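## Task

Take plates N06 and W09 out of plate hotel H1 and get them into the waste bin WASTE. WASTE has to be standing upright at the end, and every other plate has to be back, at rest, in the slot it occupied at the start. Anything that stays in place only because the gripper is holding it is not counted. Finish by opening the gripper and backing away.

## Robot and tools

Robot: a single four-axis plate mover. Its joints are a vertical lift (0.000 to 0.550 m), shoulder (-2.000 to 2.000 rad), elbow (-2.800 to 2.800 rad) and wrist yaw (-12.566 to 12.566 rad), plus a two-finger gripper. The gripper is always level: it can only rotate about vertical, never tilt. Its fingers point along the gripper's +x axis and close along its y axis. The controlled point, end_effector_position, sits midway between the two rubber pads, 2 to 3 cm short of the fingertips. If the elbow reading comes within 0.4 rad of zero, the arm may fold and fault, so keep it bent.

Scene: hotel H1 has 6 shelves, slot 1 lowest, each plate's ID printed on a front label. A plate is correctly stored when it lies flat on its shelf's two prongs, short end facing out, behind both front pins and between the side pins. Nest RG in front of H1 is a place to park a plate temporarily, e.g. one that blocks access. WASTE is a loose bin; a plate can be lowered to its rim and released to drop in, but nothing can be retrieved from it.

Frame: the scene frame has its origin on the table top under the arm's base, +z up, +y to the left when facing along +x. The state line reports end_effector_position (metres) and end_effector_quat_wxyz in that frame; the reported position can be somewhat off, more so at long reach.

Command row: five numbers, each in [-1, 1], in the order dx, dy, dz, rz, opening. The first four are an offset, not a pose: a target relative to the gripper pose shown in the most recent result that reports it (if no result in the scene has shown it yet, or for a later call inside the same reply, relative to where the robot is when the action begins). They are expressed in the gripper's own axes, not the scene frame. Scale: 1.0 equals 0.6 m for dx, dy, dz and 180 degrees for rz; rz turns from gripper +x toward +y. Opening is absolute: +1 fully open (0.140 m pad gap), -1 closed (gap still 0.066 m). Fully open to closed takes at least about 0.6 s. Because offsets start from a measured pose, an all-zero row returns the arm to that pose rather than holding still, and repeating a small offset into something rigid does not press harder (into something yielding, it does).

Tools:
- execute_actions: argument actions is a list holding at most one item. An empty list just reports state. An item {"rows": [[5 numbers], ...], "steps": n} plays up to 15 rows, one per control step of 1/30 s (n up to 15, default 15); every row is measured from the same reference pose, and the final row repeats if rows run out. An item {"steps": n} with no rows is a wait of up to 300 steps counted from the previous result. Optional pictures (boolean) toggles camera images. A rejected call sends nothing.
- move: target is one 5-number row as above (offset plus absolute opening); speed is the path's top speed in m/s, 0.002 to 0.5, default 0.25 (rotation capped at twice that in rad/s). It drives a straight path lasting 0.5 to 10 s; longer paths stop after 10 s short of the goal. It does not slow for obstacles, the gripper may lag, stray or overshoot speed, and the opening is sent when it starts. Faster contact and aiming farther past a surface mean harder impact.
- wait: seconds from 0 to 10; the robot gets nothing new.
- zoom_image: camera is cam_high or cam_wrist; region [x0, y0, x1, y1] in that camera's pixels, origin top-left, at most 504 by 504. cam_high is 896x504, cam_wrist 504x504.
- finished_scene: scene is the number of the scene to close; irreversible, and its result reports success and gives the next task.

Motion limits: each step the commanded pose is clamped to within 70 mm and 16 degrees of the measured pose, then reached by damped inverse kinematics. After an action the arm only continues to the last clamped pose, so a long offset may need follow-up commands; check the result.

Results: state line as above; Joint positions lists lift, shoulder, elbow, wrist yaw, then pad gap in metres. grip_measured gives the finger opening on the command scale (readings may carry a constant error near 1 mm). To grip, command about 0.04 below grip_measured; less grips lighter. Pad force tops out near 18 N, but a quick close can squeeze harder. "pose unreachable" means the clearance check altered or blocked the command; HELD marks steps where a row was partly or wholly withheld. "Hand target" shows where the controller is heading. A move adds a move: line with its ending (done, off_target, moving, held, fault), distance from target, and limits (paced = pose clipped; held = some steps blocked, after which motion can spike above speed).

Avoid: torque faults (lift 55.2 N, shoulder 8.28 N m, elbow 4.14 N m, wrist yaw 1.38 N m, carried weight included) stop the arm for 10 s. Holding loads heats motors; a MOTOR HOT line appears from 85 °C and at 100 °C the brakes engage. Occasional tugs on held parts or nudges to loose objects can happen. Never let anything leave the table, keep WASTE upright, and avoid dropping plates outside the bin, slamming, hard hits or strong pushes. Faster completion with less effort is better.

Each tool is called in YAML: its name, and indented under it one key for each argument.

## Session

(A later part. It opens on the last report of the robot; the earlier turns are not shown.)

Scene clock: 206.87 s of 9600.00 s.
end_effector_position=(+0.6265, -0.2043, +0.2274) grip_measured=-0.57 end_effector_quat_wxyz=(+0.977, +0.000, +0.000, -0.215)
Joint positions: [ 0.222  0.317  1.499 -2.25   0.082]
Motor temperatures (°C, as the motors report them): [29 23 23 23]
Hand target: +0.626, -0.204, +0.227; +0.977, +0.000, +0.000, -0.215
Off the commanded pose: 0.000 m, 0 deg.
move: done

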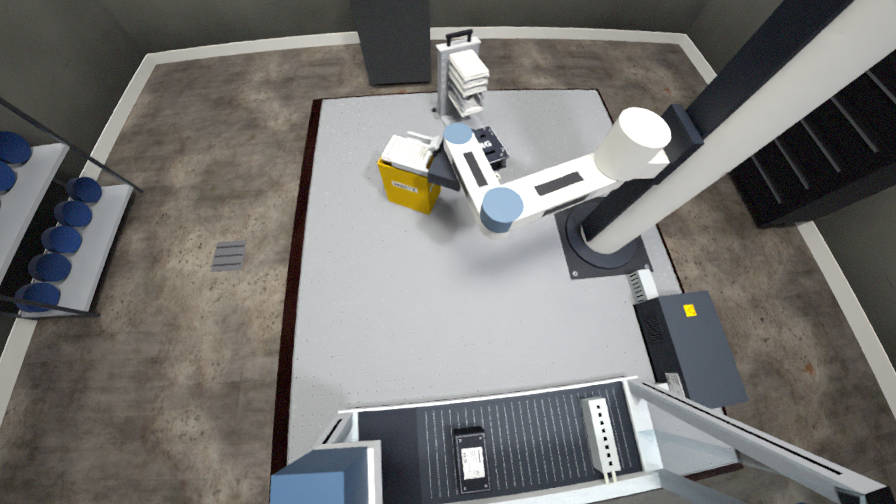

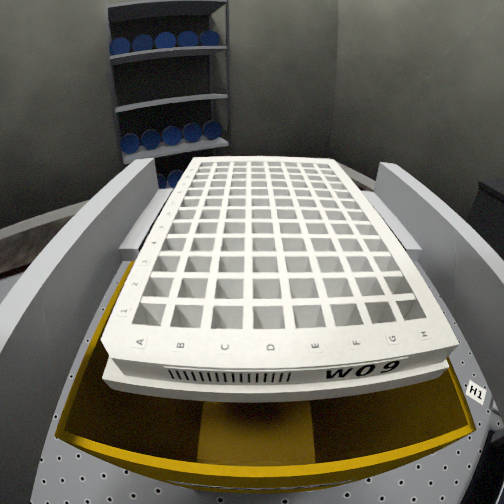

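move:
  target: [-0.005, 0.005, -0.011, 0, -0.615]
  speed: 0.02

zoom_image:
  camera: "cam_high"
  region: [360, 100, 480, 220]

Scene clock: 213.50 s of 9600.00 s.
end_effector_position=(+0.6250, -0.2004, +0.2207) grip_measured=-0.57 end_effector_quat_wxyz=(+0.977, +0.000, +0.000, -0.215)
Joint positions: [ 0.216  0.332  1.484 -2.25   0.082]
Motor temperatures (°C, as the motors report them): [29 23 23 23]
Hand target: +0.625, -0.200, +0.221; +0.977, +0.000, +0.000, -0.215
Off the commanded pose: 0.000 m, 0 deg.
After step 90, 2.93 s passed at rest.
move: done

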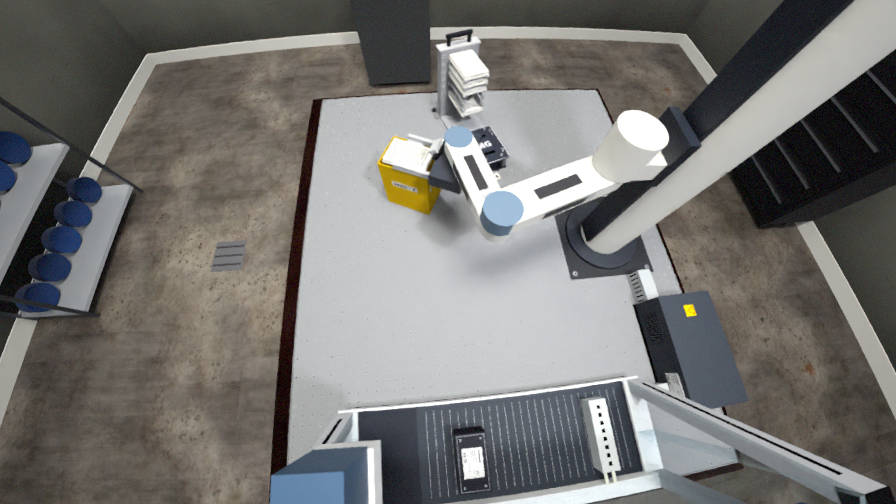

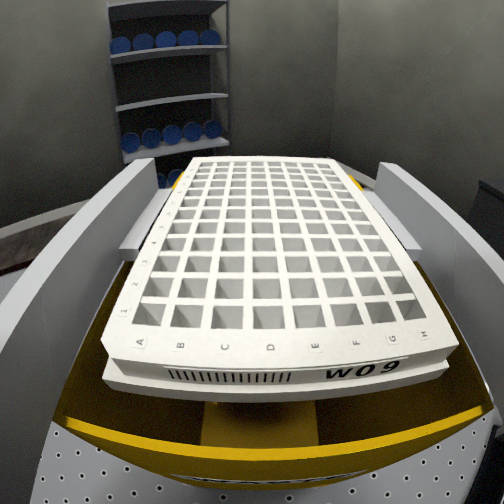

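Region (360, 100, 480, 220) of cam_high's 896x504 image, scaled by 4.200, with more detail than that image has.

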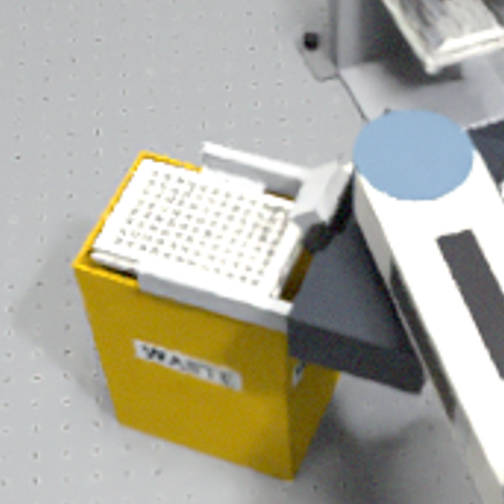

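Plate is inside the rim outline. Release.

move:
  target: [0, 0, 0, 0, 0.1]

Scene clock: 215.10 s of 9600.00 s.
end_effector_position=(+0.6250, -0.2004, +0.2207) grip_measured=+0.10 end_effector_quat_wxyz=(+0.977, +0.000, +0.000, -0.215)
Joint positions: [ 0.216  0.332  1.484 -2.25   0.107]
Motor temperatures (°C, as the motors report them): [29 23 23 23]
Hand target: +0.625, -0.200, +0.221; +0.977, +0.000, +0.000, -0.215
Off the commanded pose: 0.000 m, 0 deg.
move: done

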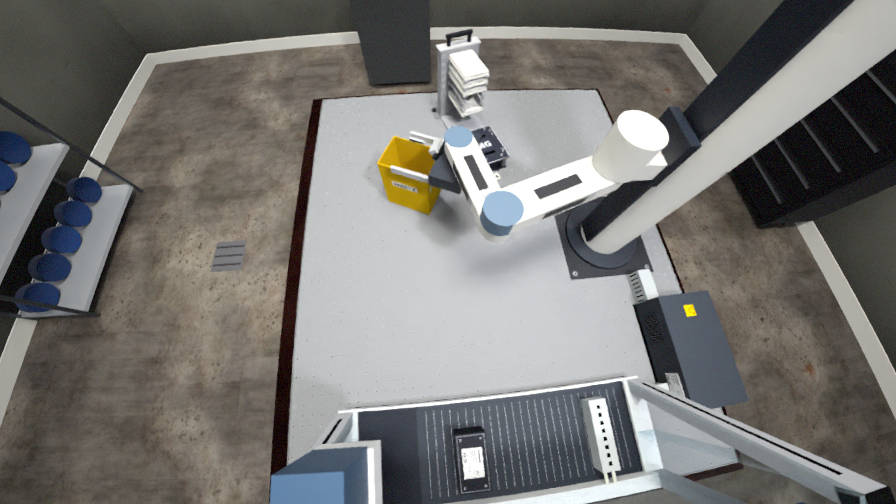

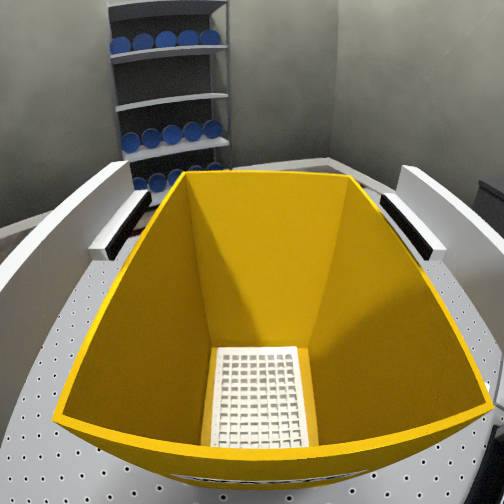

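move:
  target: [0, 0, 0.03, 0, 0.1]
  speed: 0.1

move:
  target: [-0.269, -0.445, 0.0, -0.2613, 0.1]
  speed: 0.25

Scene clock: 234.33 s of 9600.00 s.
end_effector_position=(+0.6250, -0.2004, +0.2388) grip_measured=+0.10 end_effector_quat_wxyz=(+0.977, +0.000, +0.000, -0.215)
Joint positions: [ 0.234  0.332  1.484 -2.25   0.107]
Motor temperatures (°C, as the motors report them): [29 23 23 23]
Hand target: +0.625, -0.200, +0.239; +0.977, +0.000, +0.000, -0.215
Off the commanded pose: 0.000 m, 0 deg.
After step 90, 15.53 s passed at rest.
move: done

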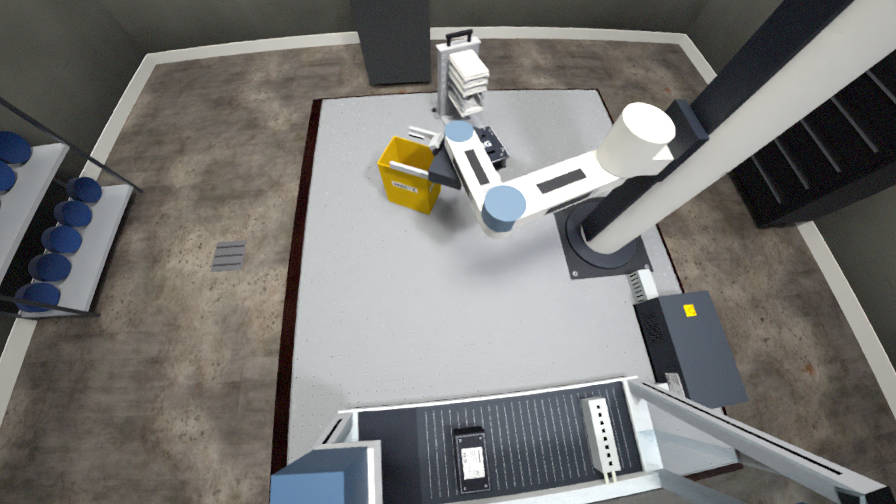

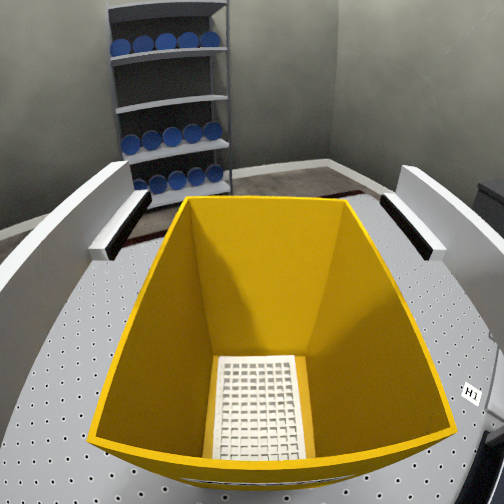

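Scene clock: 236.33 s of 9600.00 s.
end_effector_position=(+0.3663, -0.3748, +0.2388) grip_measured=+0.10 end_effector_quat_wxyz=(+0.809, +0.000, +0.000, -0.587)
Joint positions: [ 0.234 -0.142  1.144 -2.257  0.107]
Motor temperatures (°C, as the motors report them): [29 23 23 23]
Hand target: +0.366, -0.375, +0.239; +0.810, +0.000, +0.000, -0.587
Off the commanded pose: 0.000 m, 0 deg.
move: done

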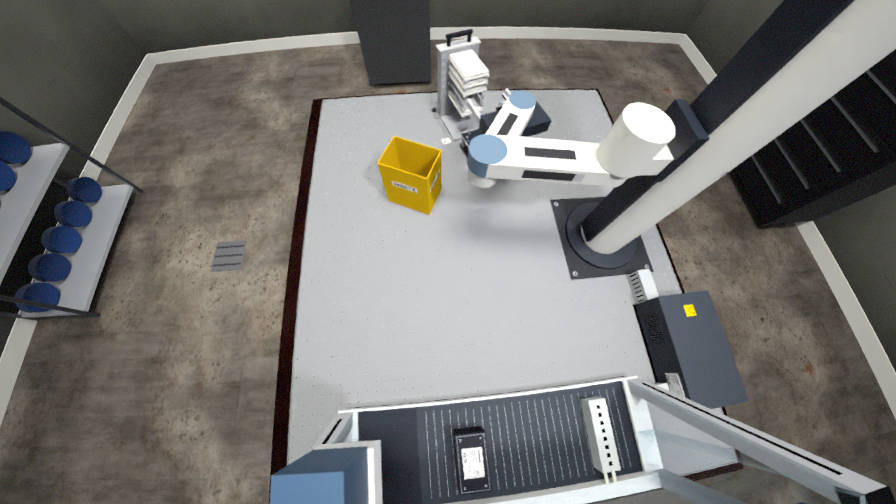

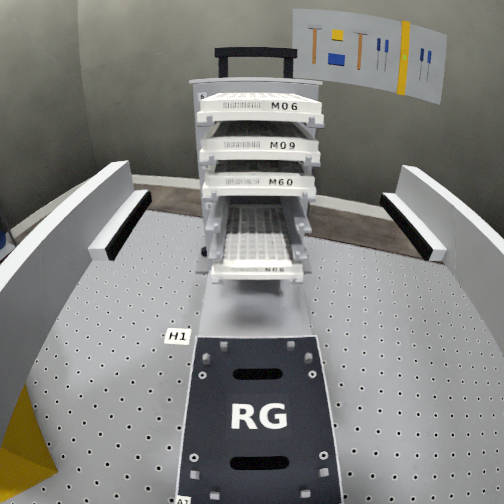

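move:
  target: [0.1255, 0, -0.1663, 0, 0.1]
  speed: 0.12

zoom_image:
  camera: "cam_wrist"
  region: [80, 150, 240, 270]

Scene clock: 242.00 s of 9600.00 s.
end_effector_position=(+0.3897, -0.4465, +0.1389) grip_measured=+0.10 end_effector_quat_wxyz=(+0.809, +0.000, +0.000, -0.587)
Joint positions: [ 0.134 -0.336  1.508 -2.427  0.107]
Motor temperatures (°C, as the motors report them): [29 23 23 23]
Hand target: +0.390, -0.446, +0.139; +0.809, +0.000, +0.000, -0.587
Off the commanded pose: 0.000 m, 0 deg.
After step 90, 1.33 s passed at rest.
move: done

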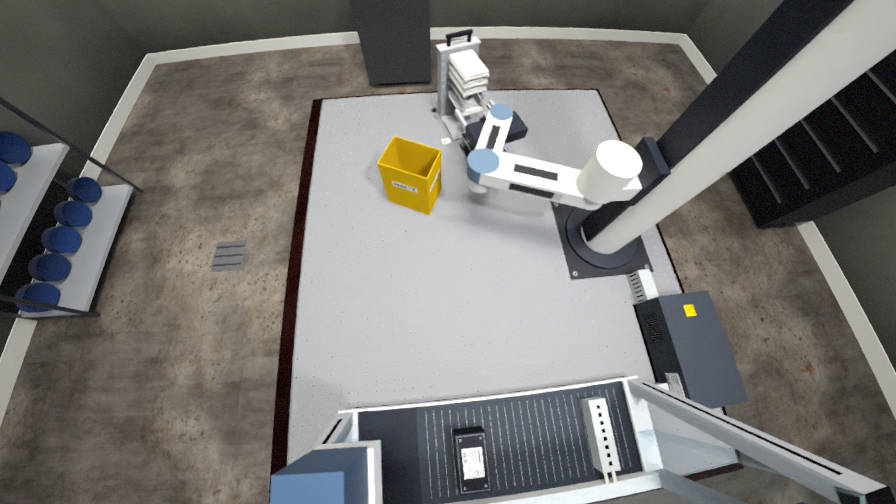

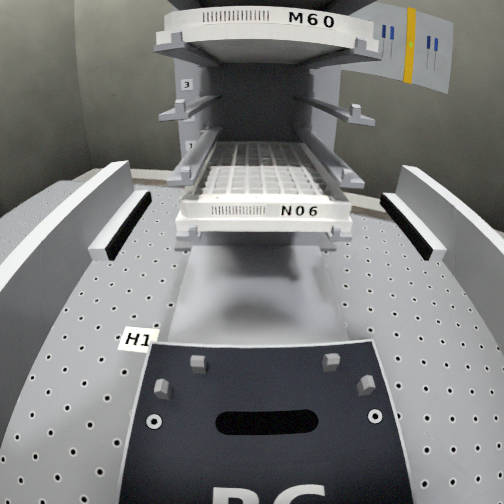

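Region (80, 150, 240, 270) of cam_wrist's 504x504 image, scaled by 3.150, with more detail than that image has; it fills the top 378 rows of this view, and the rest is white.

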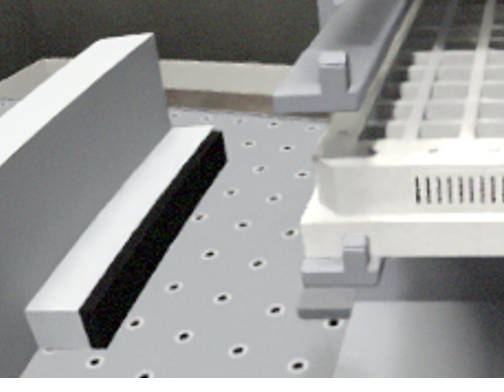

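move:
  target: [0.1395, 0, -0.014, 0, 0.1]
  speed: 0.08

Scene clock: 245.30 s of 9600.00 s.
end_effector_position=(+0.4156, -0.5261, +0.1305) grip_measured=+0.10 end_effector_quat_wxyz=(+0.809, +0.000, +0.000, -0.587)
Joint positions: [ 0.126 -0.589  2.011 -2.677  0.107]
Motor temperatures (°C, as the motors report them): [29 23 23 23]
Hand target: +0.416, -0.526, +0.131; +0.809, +0.000, +0.000, -0.587
Off the commanded pose: 0.000 m, 0 deg.
move: done

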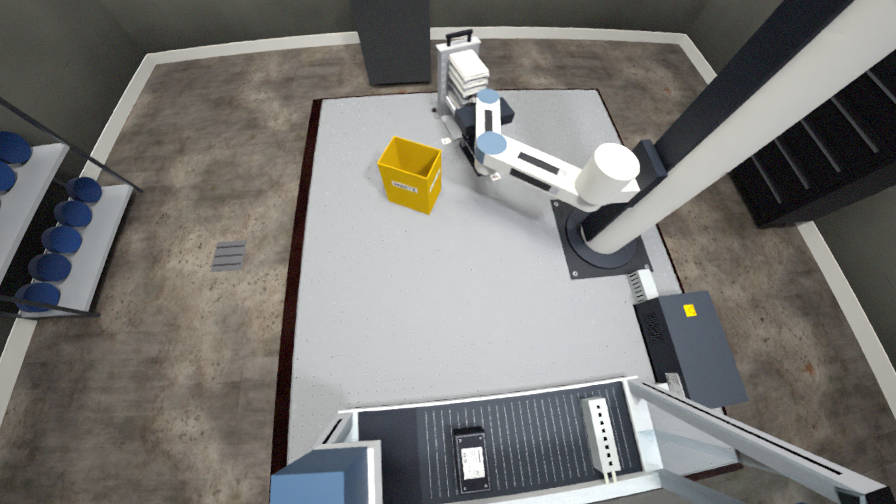

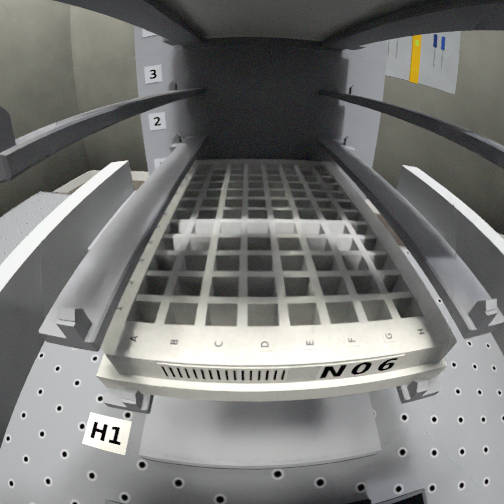

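execute_actions:
  actions:
    - {"rows": [[0,0.0012,0,0,0.0],[0,0.0012,0,0,-0.1],[0,0.0012,0,0,-0.2],[0,0.0012,0,0,-0.28],[0,0.0012,0,0,-0.34],[0,0.0012,0,0,-0.39],[0,0.0012,0,0,-0.43],[0,0.0012,0,0,-0.46],[0,0.0012,0,0,-0.48],[0,0.0012,0,0,-0.50],[0,0.0012,0,0,-0.52],[0,0.0012,0,0,-0.53]], "steps": 15}
  pictures: false

execute_actions:
  actions:
    - {"rows": [[0,0,0,0,-0.54],[0,0,0,0,-0.55],[0,0,0,0,-0.56],[0,0,0,0,-0.57],[0,0,0,0,-0.58],[0,0,0,0,-0.59],[0,0,0,0,-0.60],[0,0,0,0,-0.61],[0,0,0,0,-0.615]], "steps": 15}
  pictures: false

Scene clock: 251.07 s of 9600.00 s.
end_effector_position=(+0.4162, -0.5259, +0.1305) grip_measured=-0.53 end_effector_quat_wxyz=(+0.809, +0.000, +0.000, -0.587)
Joint positions: [ 0.126 -0.588  2.012 -2.679  0.083]
Motor temperatures (°C, as the motors report them): [29 23 23 23]
Hand target: +0.416, -0.526, +0.131; +0.809, +0.000, +0.000, -0.587
Off the commanded pose: 0.000 m, 0 deg.
Steps of this call (steps 1 to 90: nothing new was sent; then 2.27 s passed at rest; steps 91 to 105: all 15 steps of this action). Readings (end_effector_position):
91: (+0.4158, -0.5260, +0.1305)
92: (+0.4162, -0.5259, +0.1305)
94: (+0.4162, -0.5259, +0.1305)
98: (+0.4162, -0.5259, +0.1305)
105: the state above

Scene clock: 251.57 s of 9600.00 s.
end_effector_position=(+0.4162, -0.5259, +0.1305) grip_measured=-0.57 end_effector_quat_wxyz=(+0.809, +0.000, +0.000, -0.587)
Joint positions: [ 0.126 -0.588  2.012 -2.679  0.082]
Motor temperatures (°C, as the motors report them): [29 23 23 23]
Hand target: +0.416, -0.526, +0.131; +0.809, +0.000, +0.000, -0.587
Off the commanded pose: 0.000 m, 0 deg.
Steps of this call (steps 1 to 15: all 15 steps of this action). Readings (end_effector_position):
1: (+0.4162, -0.5259, +0.1305)
2: (+0.4162, -0.5259, +0.1305)
4: (+0.4162, -0.5259, +0.1305)
8: (+0.4162, -0.5259, +0.1305)
15: the state above

move:
  target: [0, 0, 0.009, 0, -0.615]
  speed: 0.01

move:
  target: [-0.03, 0, 0, 0, -0.615]
  speed: 0.015

Scene clock: 254.53 s of 9600.00 s.
end_effector_position=(+0.4162, -0.5259, +0.1359) grip_measured=-0.57 end_effector_quat_wxyz=(+0.809, +0.000, +0.000, -0.587)
Joint positions: [ 0.131 -0.588  2.012 -2.679  0.082]
Motor temperatures (°C, as the motors report them): [29 23 23 23]
Hand target: +0.416, -0.526, +0.136; +0.809, +0.000, +0.000, -0.587
Off the commanded pose: 0.000 m, 0 deg.
move: done

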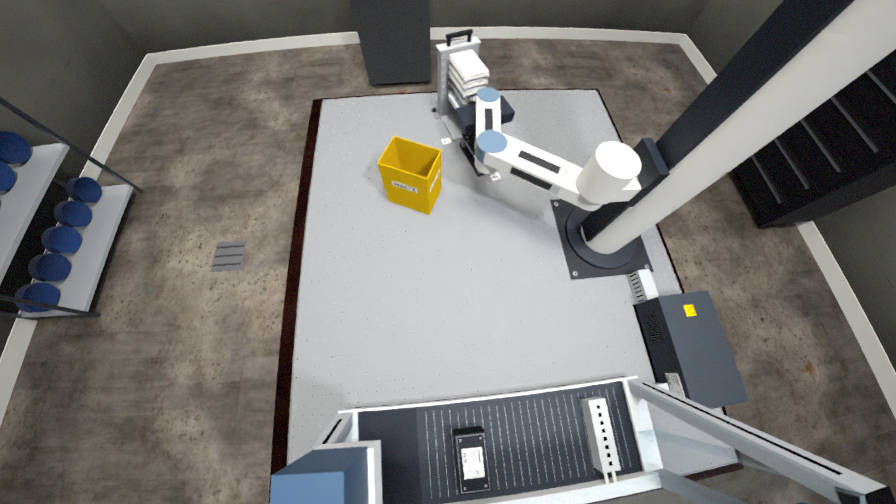

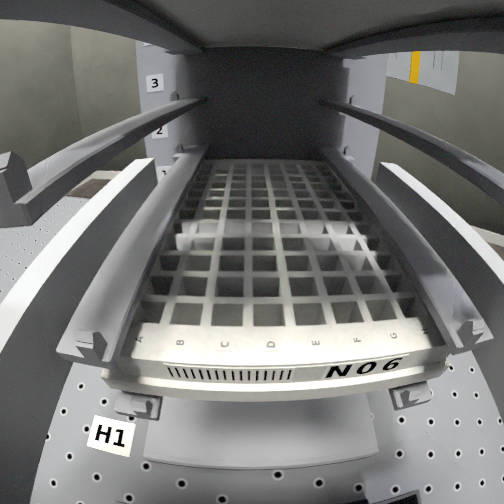

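Scene clock: 255.97 s of 9600.00 s.
end_effector_position=(+0.4106, -0.5088, +0.1359) grip_measured=-0.57 end_effector_quat_wxyz=(+0.809, +0.000, +0.000, -0.587)
Joint positions: [ 0.131 -0.527  1.889 -2.617  0.082]
Motor temperatures (°C, as the motors report them): [29 23 23 23]
Hand target: +0.411, -0.509, +0.136; +0.809, +0.000, +0.000, -0.587
Off the commanded pose: 0.000 m, 0 deg.
move: done

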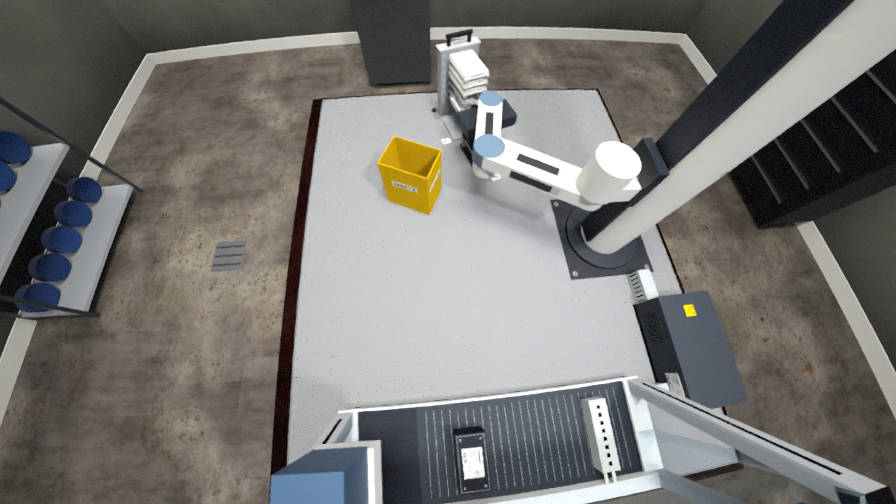

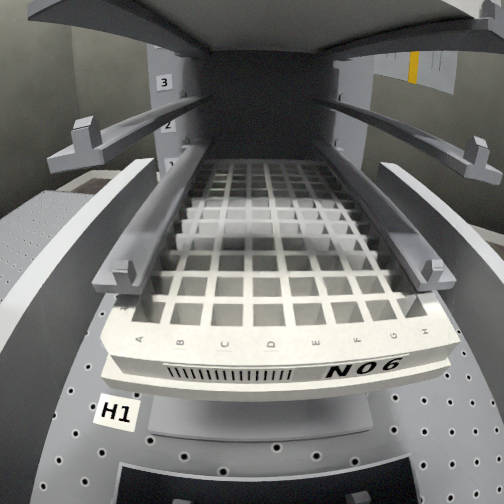

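move:
  target: [-0.235, 0, 0, 0, -0.615]
  speed: 0.07

move:
  target: [-0.04, 0, 0.18, 0, -0.615]
  speed: 0.15

Scene clock: 260.40 s of 9600.00 s.
end_effector_position=(+0.3667, -0.3747, +0.1359) grip_measured=-0.57 end_effector_quat_wxyz=(+0.809, +0.000, +0.000, -0.587)
Joint positions: [ 0.131 -0.14   1.144 -2.259  0.082]
Motor temperatures (°C, as the motors report them): [29 23 23 23]
Hand target: +0.367, -0.375, +0.136; +0.809, +0.000, +0.000, -0.587
Off the commanded pose: 0.000 m, 0 deg.
move: done

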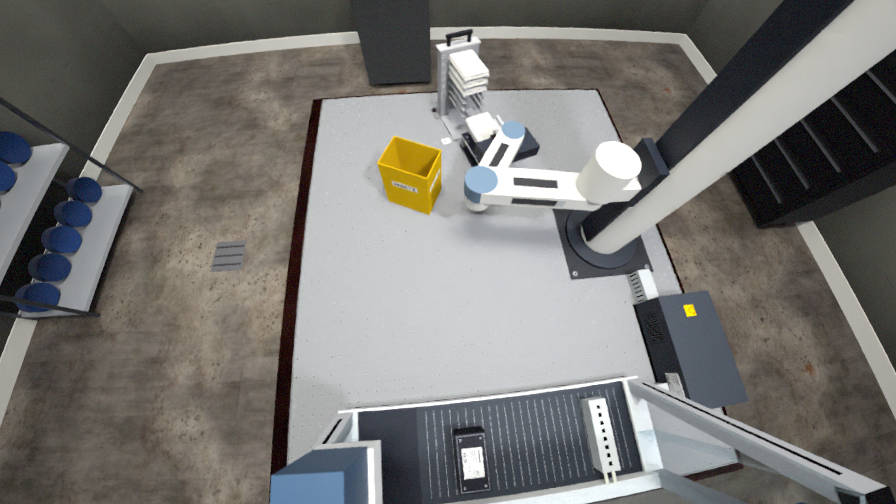

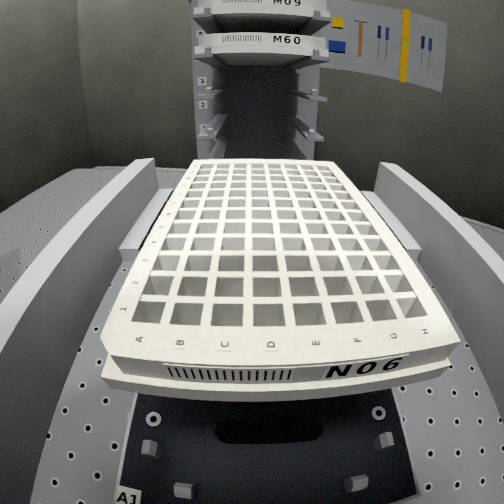

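Scene clock: 261.43 s of 9600.00 s.
end_effector_position=(+0.3592, -0.3519, +0.2440) grip_measured=-0.57 end_effector_quat_wxyz=(+0.809, +0.000, +0.000, -0.588)
Joint positions: [ 0.239 -0.081  1.038 -2.213  0.082]
Motor temperatures (°C, as the motors report them): [29 23 23 23]
Hand target: +0.359, -0.352, +0.244; +0.809, +0.000, +0.000, -0.587
Off the commanded pose: 0.000 m, 0 deg.
move: done

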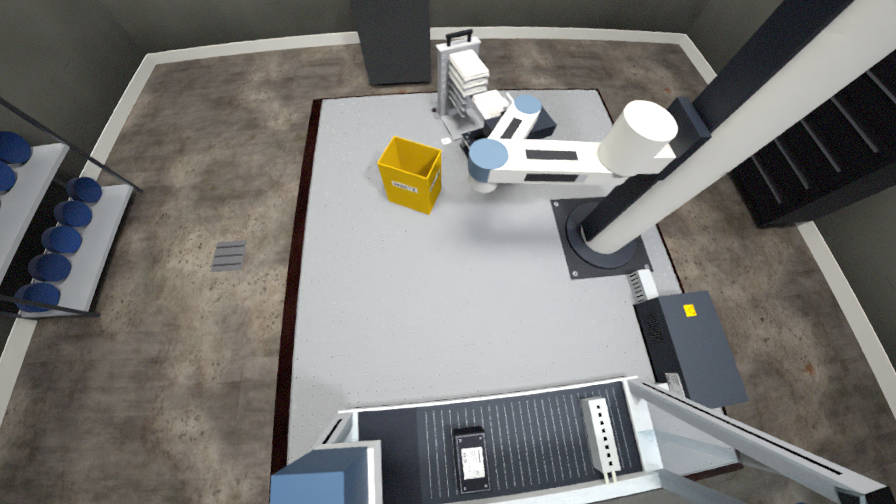

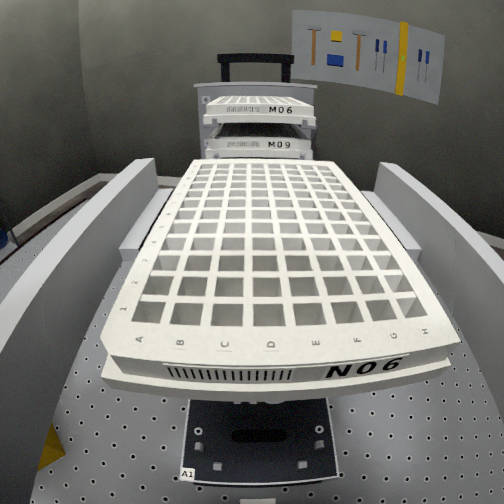

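move:
  target: [-0.1029, 0.4994, 0, 0.2617, -0.615]
  speed: 0.2

Scene clock: 267.43 s of 9600.00 s.
end_effector_position=(+0.6251, -0.2002, +0.2440) grip_measured=-0.57 end_effector_quat_wxyz=(+0.977, +0.000, +0.000, -0.215)
Joint positions: [ 0.239  0.332  1.484 -2.249  0.082]
Motor temperatures (°C, as the motors report them): [29 23 23 23]
Hand target: +0.625, -0.200, +0.244; +0.977, +0.000, +0.000, -0.215
Off the commanded pose: 0.000 m, 0 deg.
After step 90, 0.63 s passed at rest.
move: done

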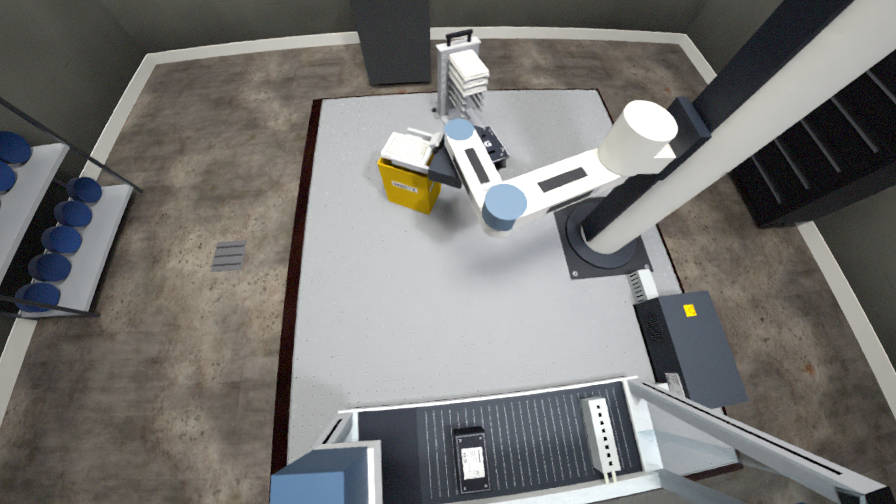

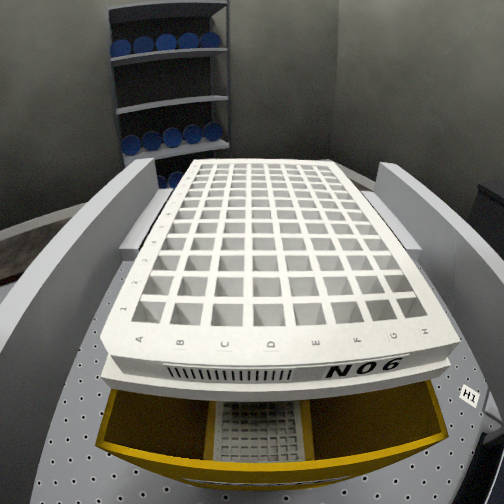

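move:
  target: [0, 0, -0.0385, 0, -0.615]
  speed: 0.04

zoom_image:
  camera: "cam_high"
  region: [360, 100, 480, 220]

Scene clock: 271.13 s of 9600.00 s.
end_effector_position=(+0.6250, -0.2002, +0.2208) grip_measured=-0.57 end_effector_quat_wxyz=(+0.977, +0.000, +0.000, -0.215)
Joint positions: [ 0.216  0.332  1.484 -2.249  0.082]
Motor temperatures (°C, as the motors report them): [29 23 23 23]
Hand target: +0.625, -0.200, +0.221; +0.977, +0.000, +0.000, -0.215
Off the commanded pose: 0.000 m, 0 deg.
move: done

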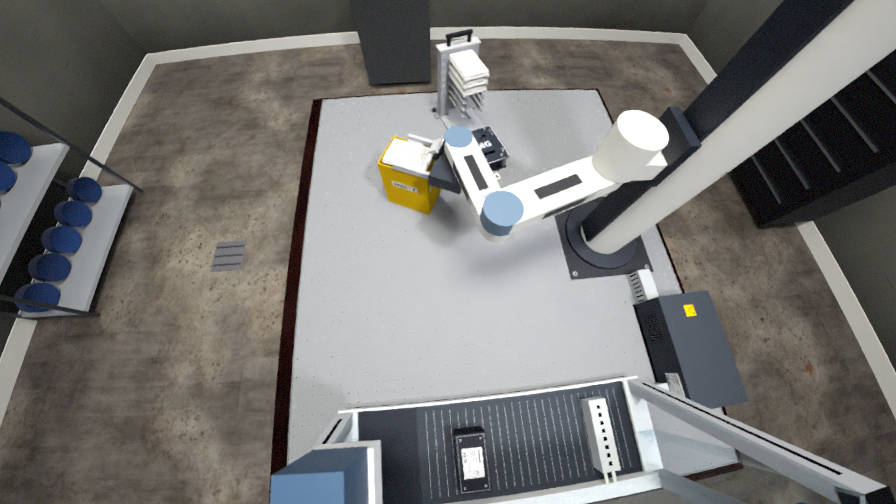

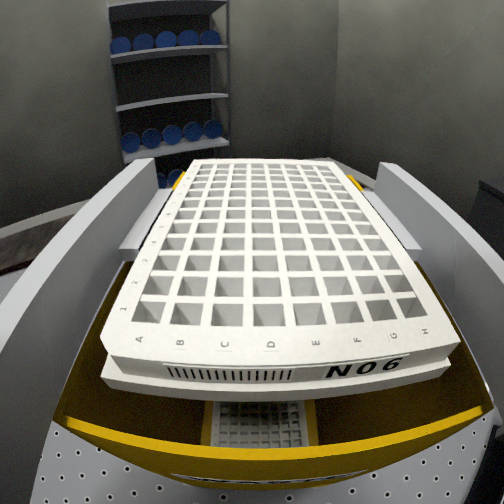

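Region (360, 100, 480, 220) of cam_high's 896x504 image, scaled by 4.200, with more detail than that image has.

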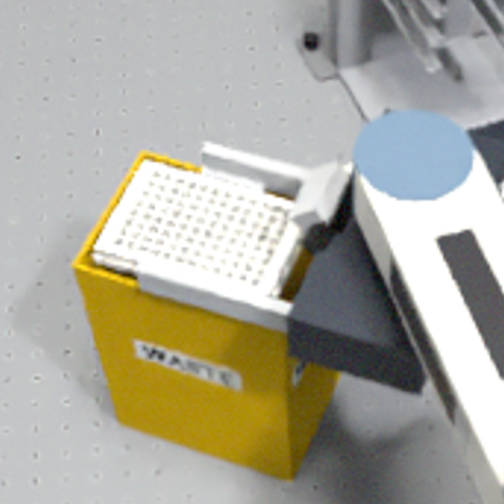

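move:
  target: [0, 0, 0, 0, 0.1]

move:
  target: [0, 0, 0.04, 0, 0.1]
  speed: 0.1

Scene clock: 275.07 s of 9600.00 s.
end_effector_position=(+0.6250, -0.2002, +0.2208) grip_measured=+0.10 end_effector_quat_wxyz=(+0.977, +0.000, +0.000, -0.215)
Joint positions: [ 0.216  0.332  1.484 -2.249  0.107]
Motor temperatures (°C, as the motors report them): [29 23 23 23]
Hand target: +0.625, -0.200, +0.221; +0.977, +0.000, +0.000, -0.215
Off the commanded pose: 0.000 m, 0 deg.
After step 90, 0.23 s passed at rest.
move: done

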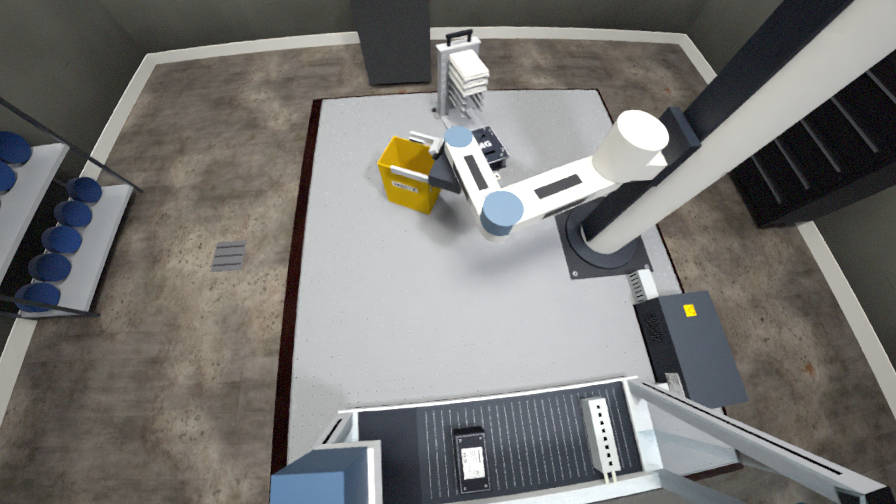

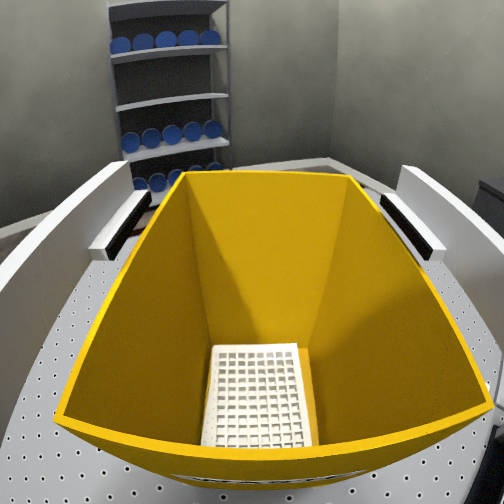

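Scene clock: 275.77 s of 9600.00 s.
end_effector_position=(+0.6250, -0.2002, +0.2449) grip_measured=+0.10 end_effector_quat_wxyz=(+0.977, +0.000, +0.000, -0.215)
Joint positions: [ 0.24   0.332  1.484 -2.249  0.107]
Motor temperatures (°C, as the motors report them): [29 23 23 23]
Hand target: +0.625, -0.200, +0.245; +0.977, +0.000, +0.000, -0.215
Off the commanded pose: 0.000 m, 0 deg.
move: done

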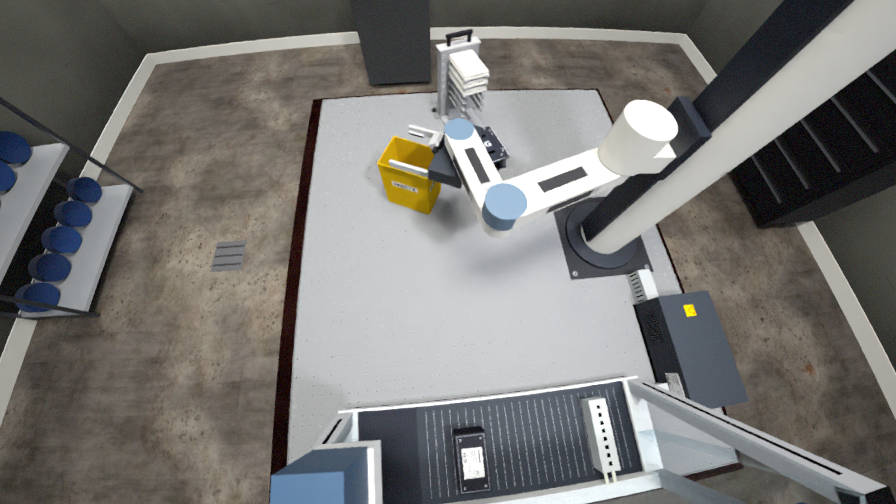

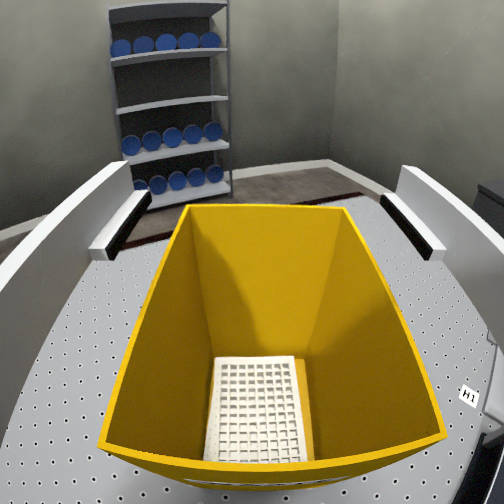

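move:
  target: [-0.337, -0.372, 0.03, -0.2613, 0.1]
  speed: 0.25

zoom_image:
  camera: "cam_wrist"
  region: [190, 90, 330, 280]

Scene clock: 282.27 s of 9600.00 s.
end_effector_position=(+0.3477, -0.3180, +0.2628) grip_measured=+0.10 end_effector_quat_wxyz=(+0.810, +0.000, +0.000, -0.587)
Joint positions: [ 0.258  0.006  0.885 -2.146  0.107]
Motor temperatures (°C, as the motors report them): [29 23 23 23]
Hand target: +0.348, -0.318, +0.263; +0.810, +0.000, +0.000, -0.587
Off the commanded pose: 0.000 m, 0 deg.
After step 90, 1.50 s passed at rest.
move: done

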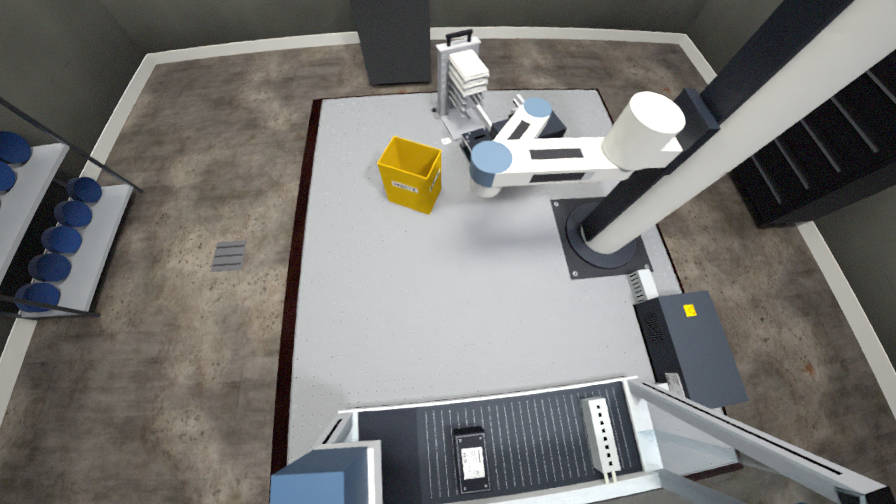

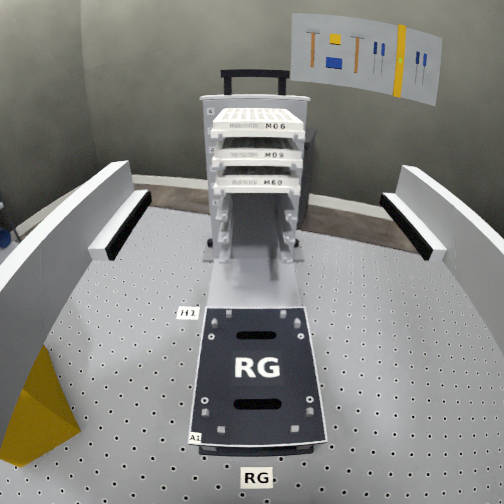

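Region (190, 90, 330, 280) of cam_wrist's 504x504 image, scaled by 2.653, with more detail than that image has; it fills the left 371 columns of this view, and the rest is white.

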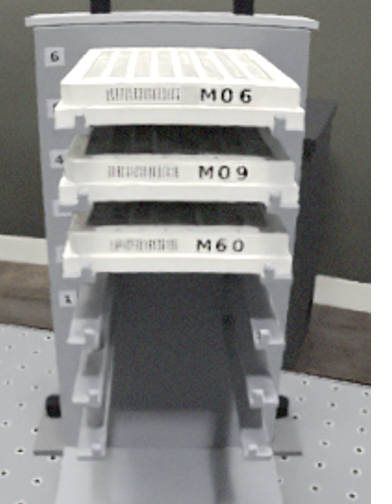

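finished_scene:
  scene: 1

The scene is finished: the task was done.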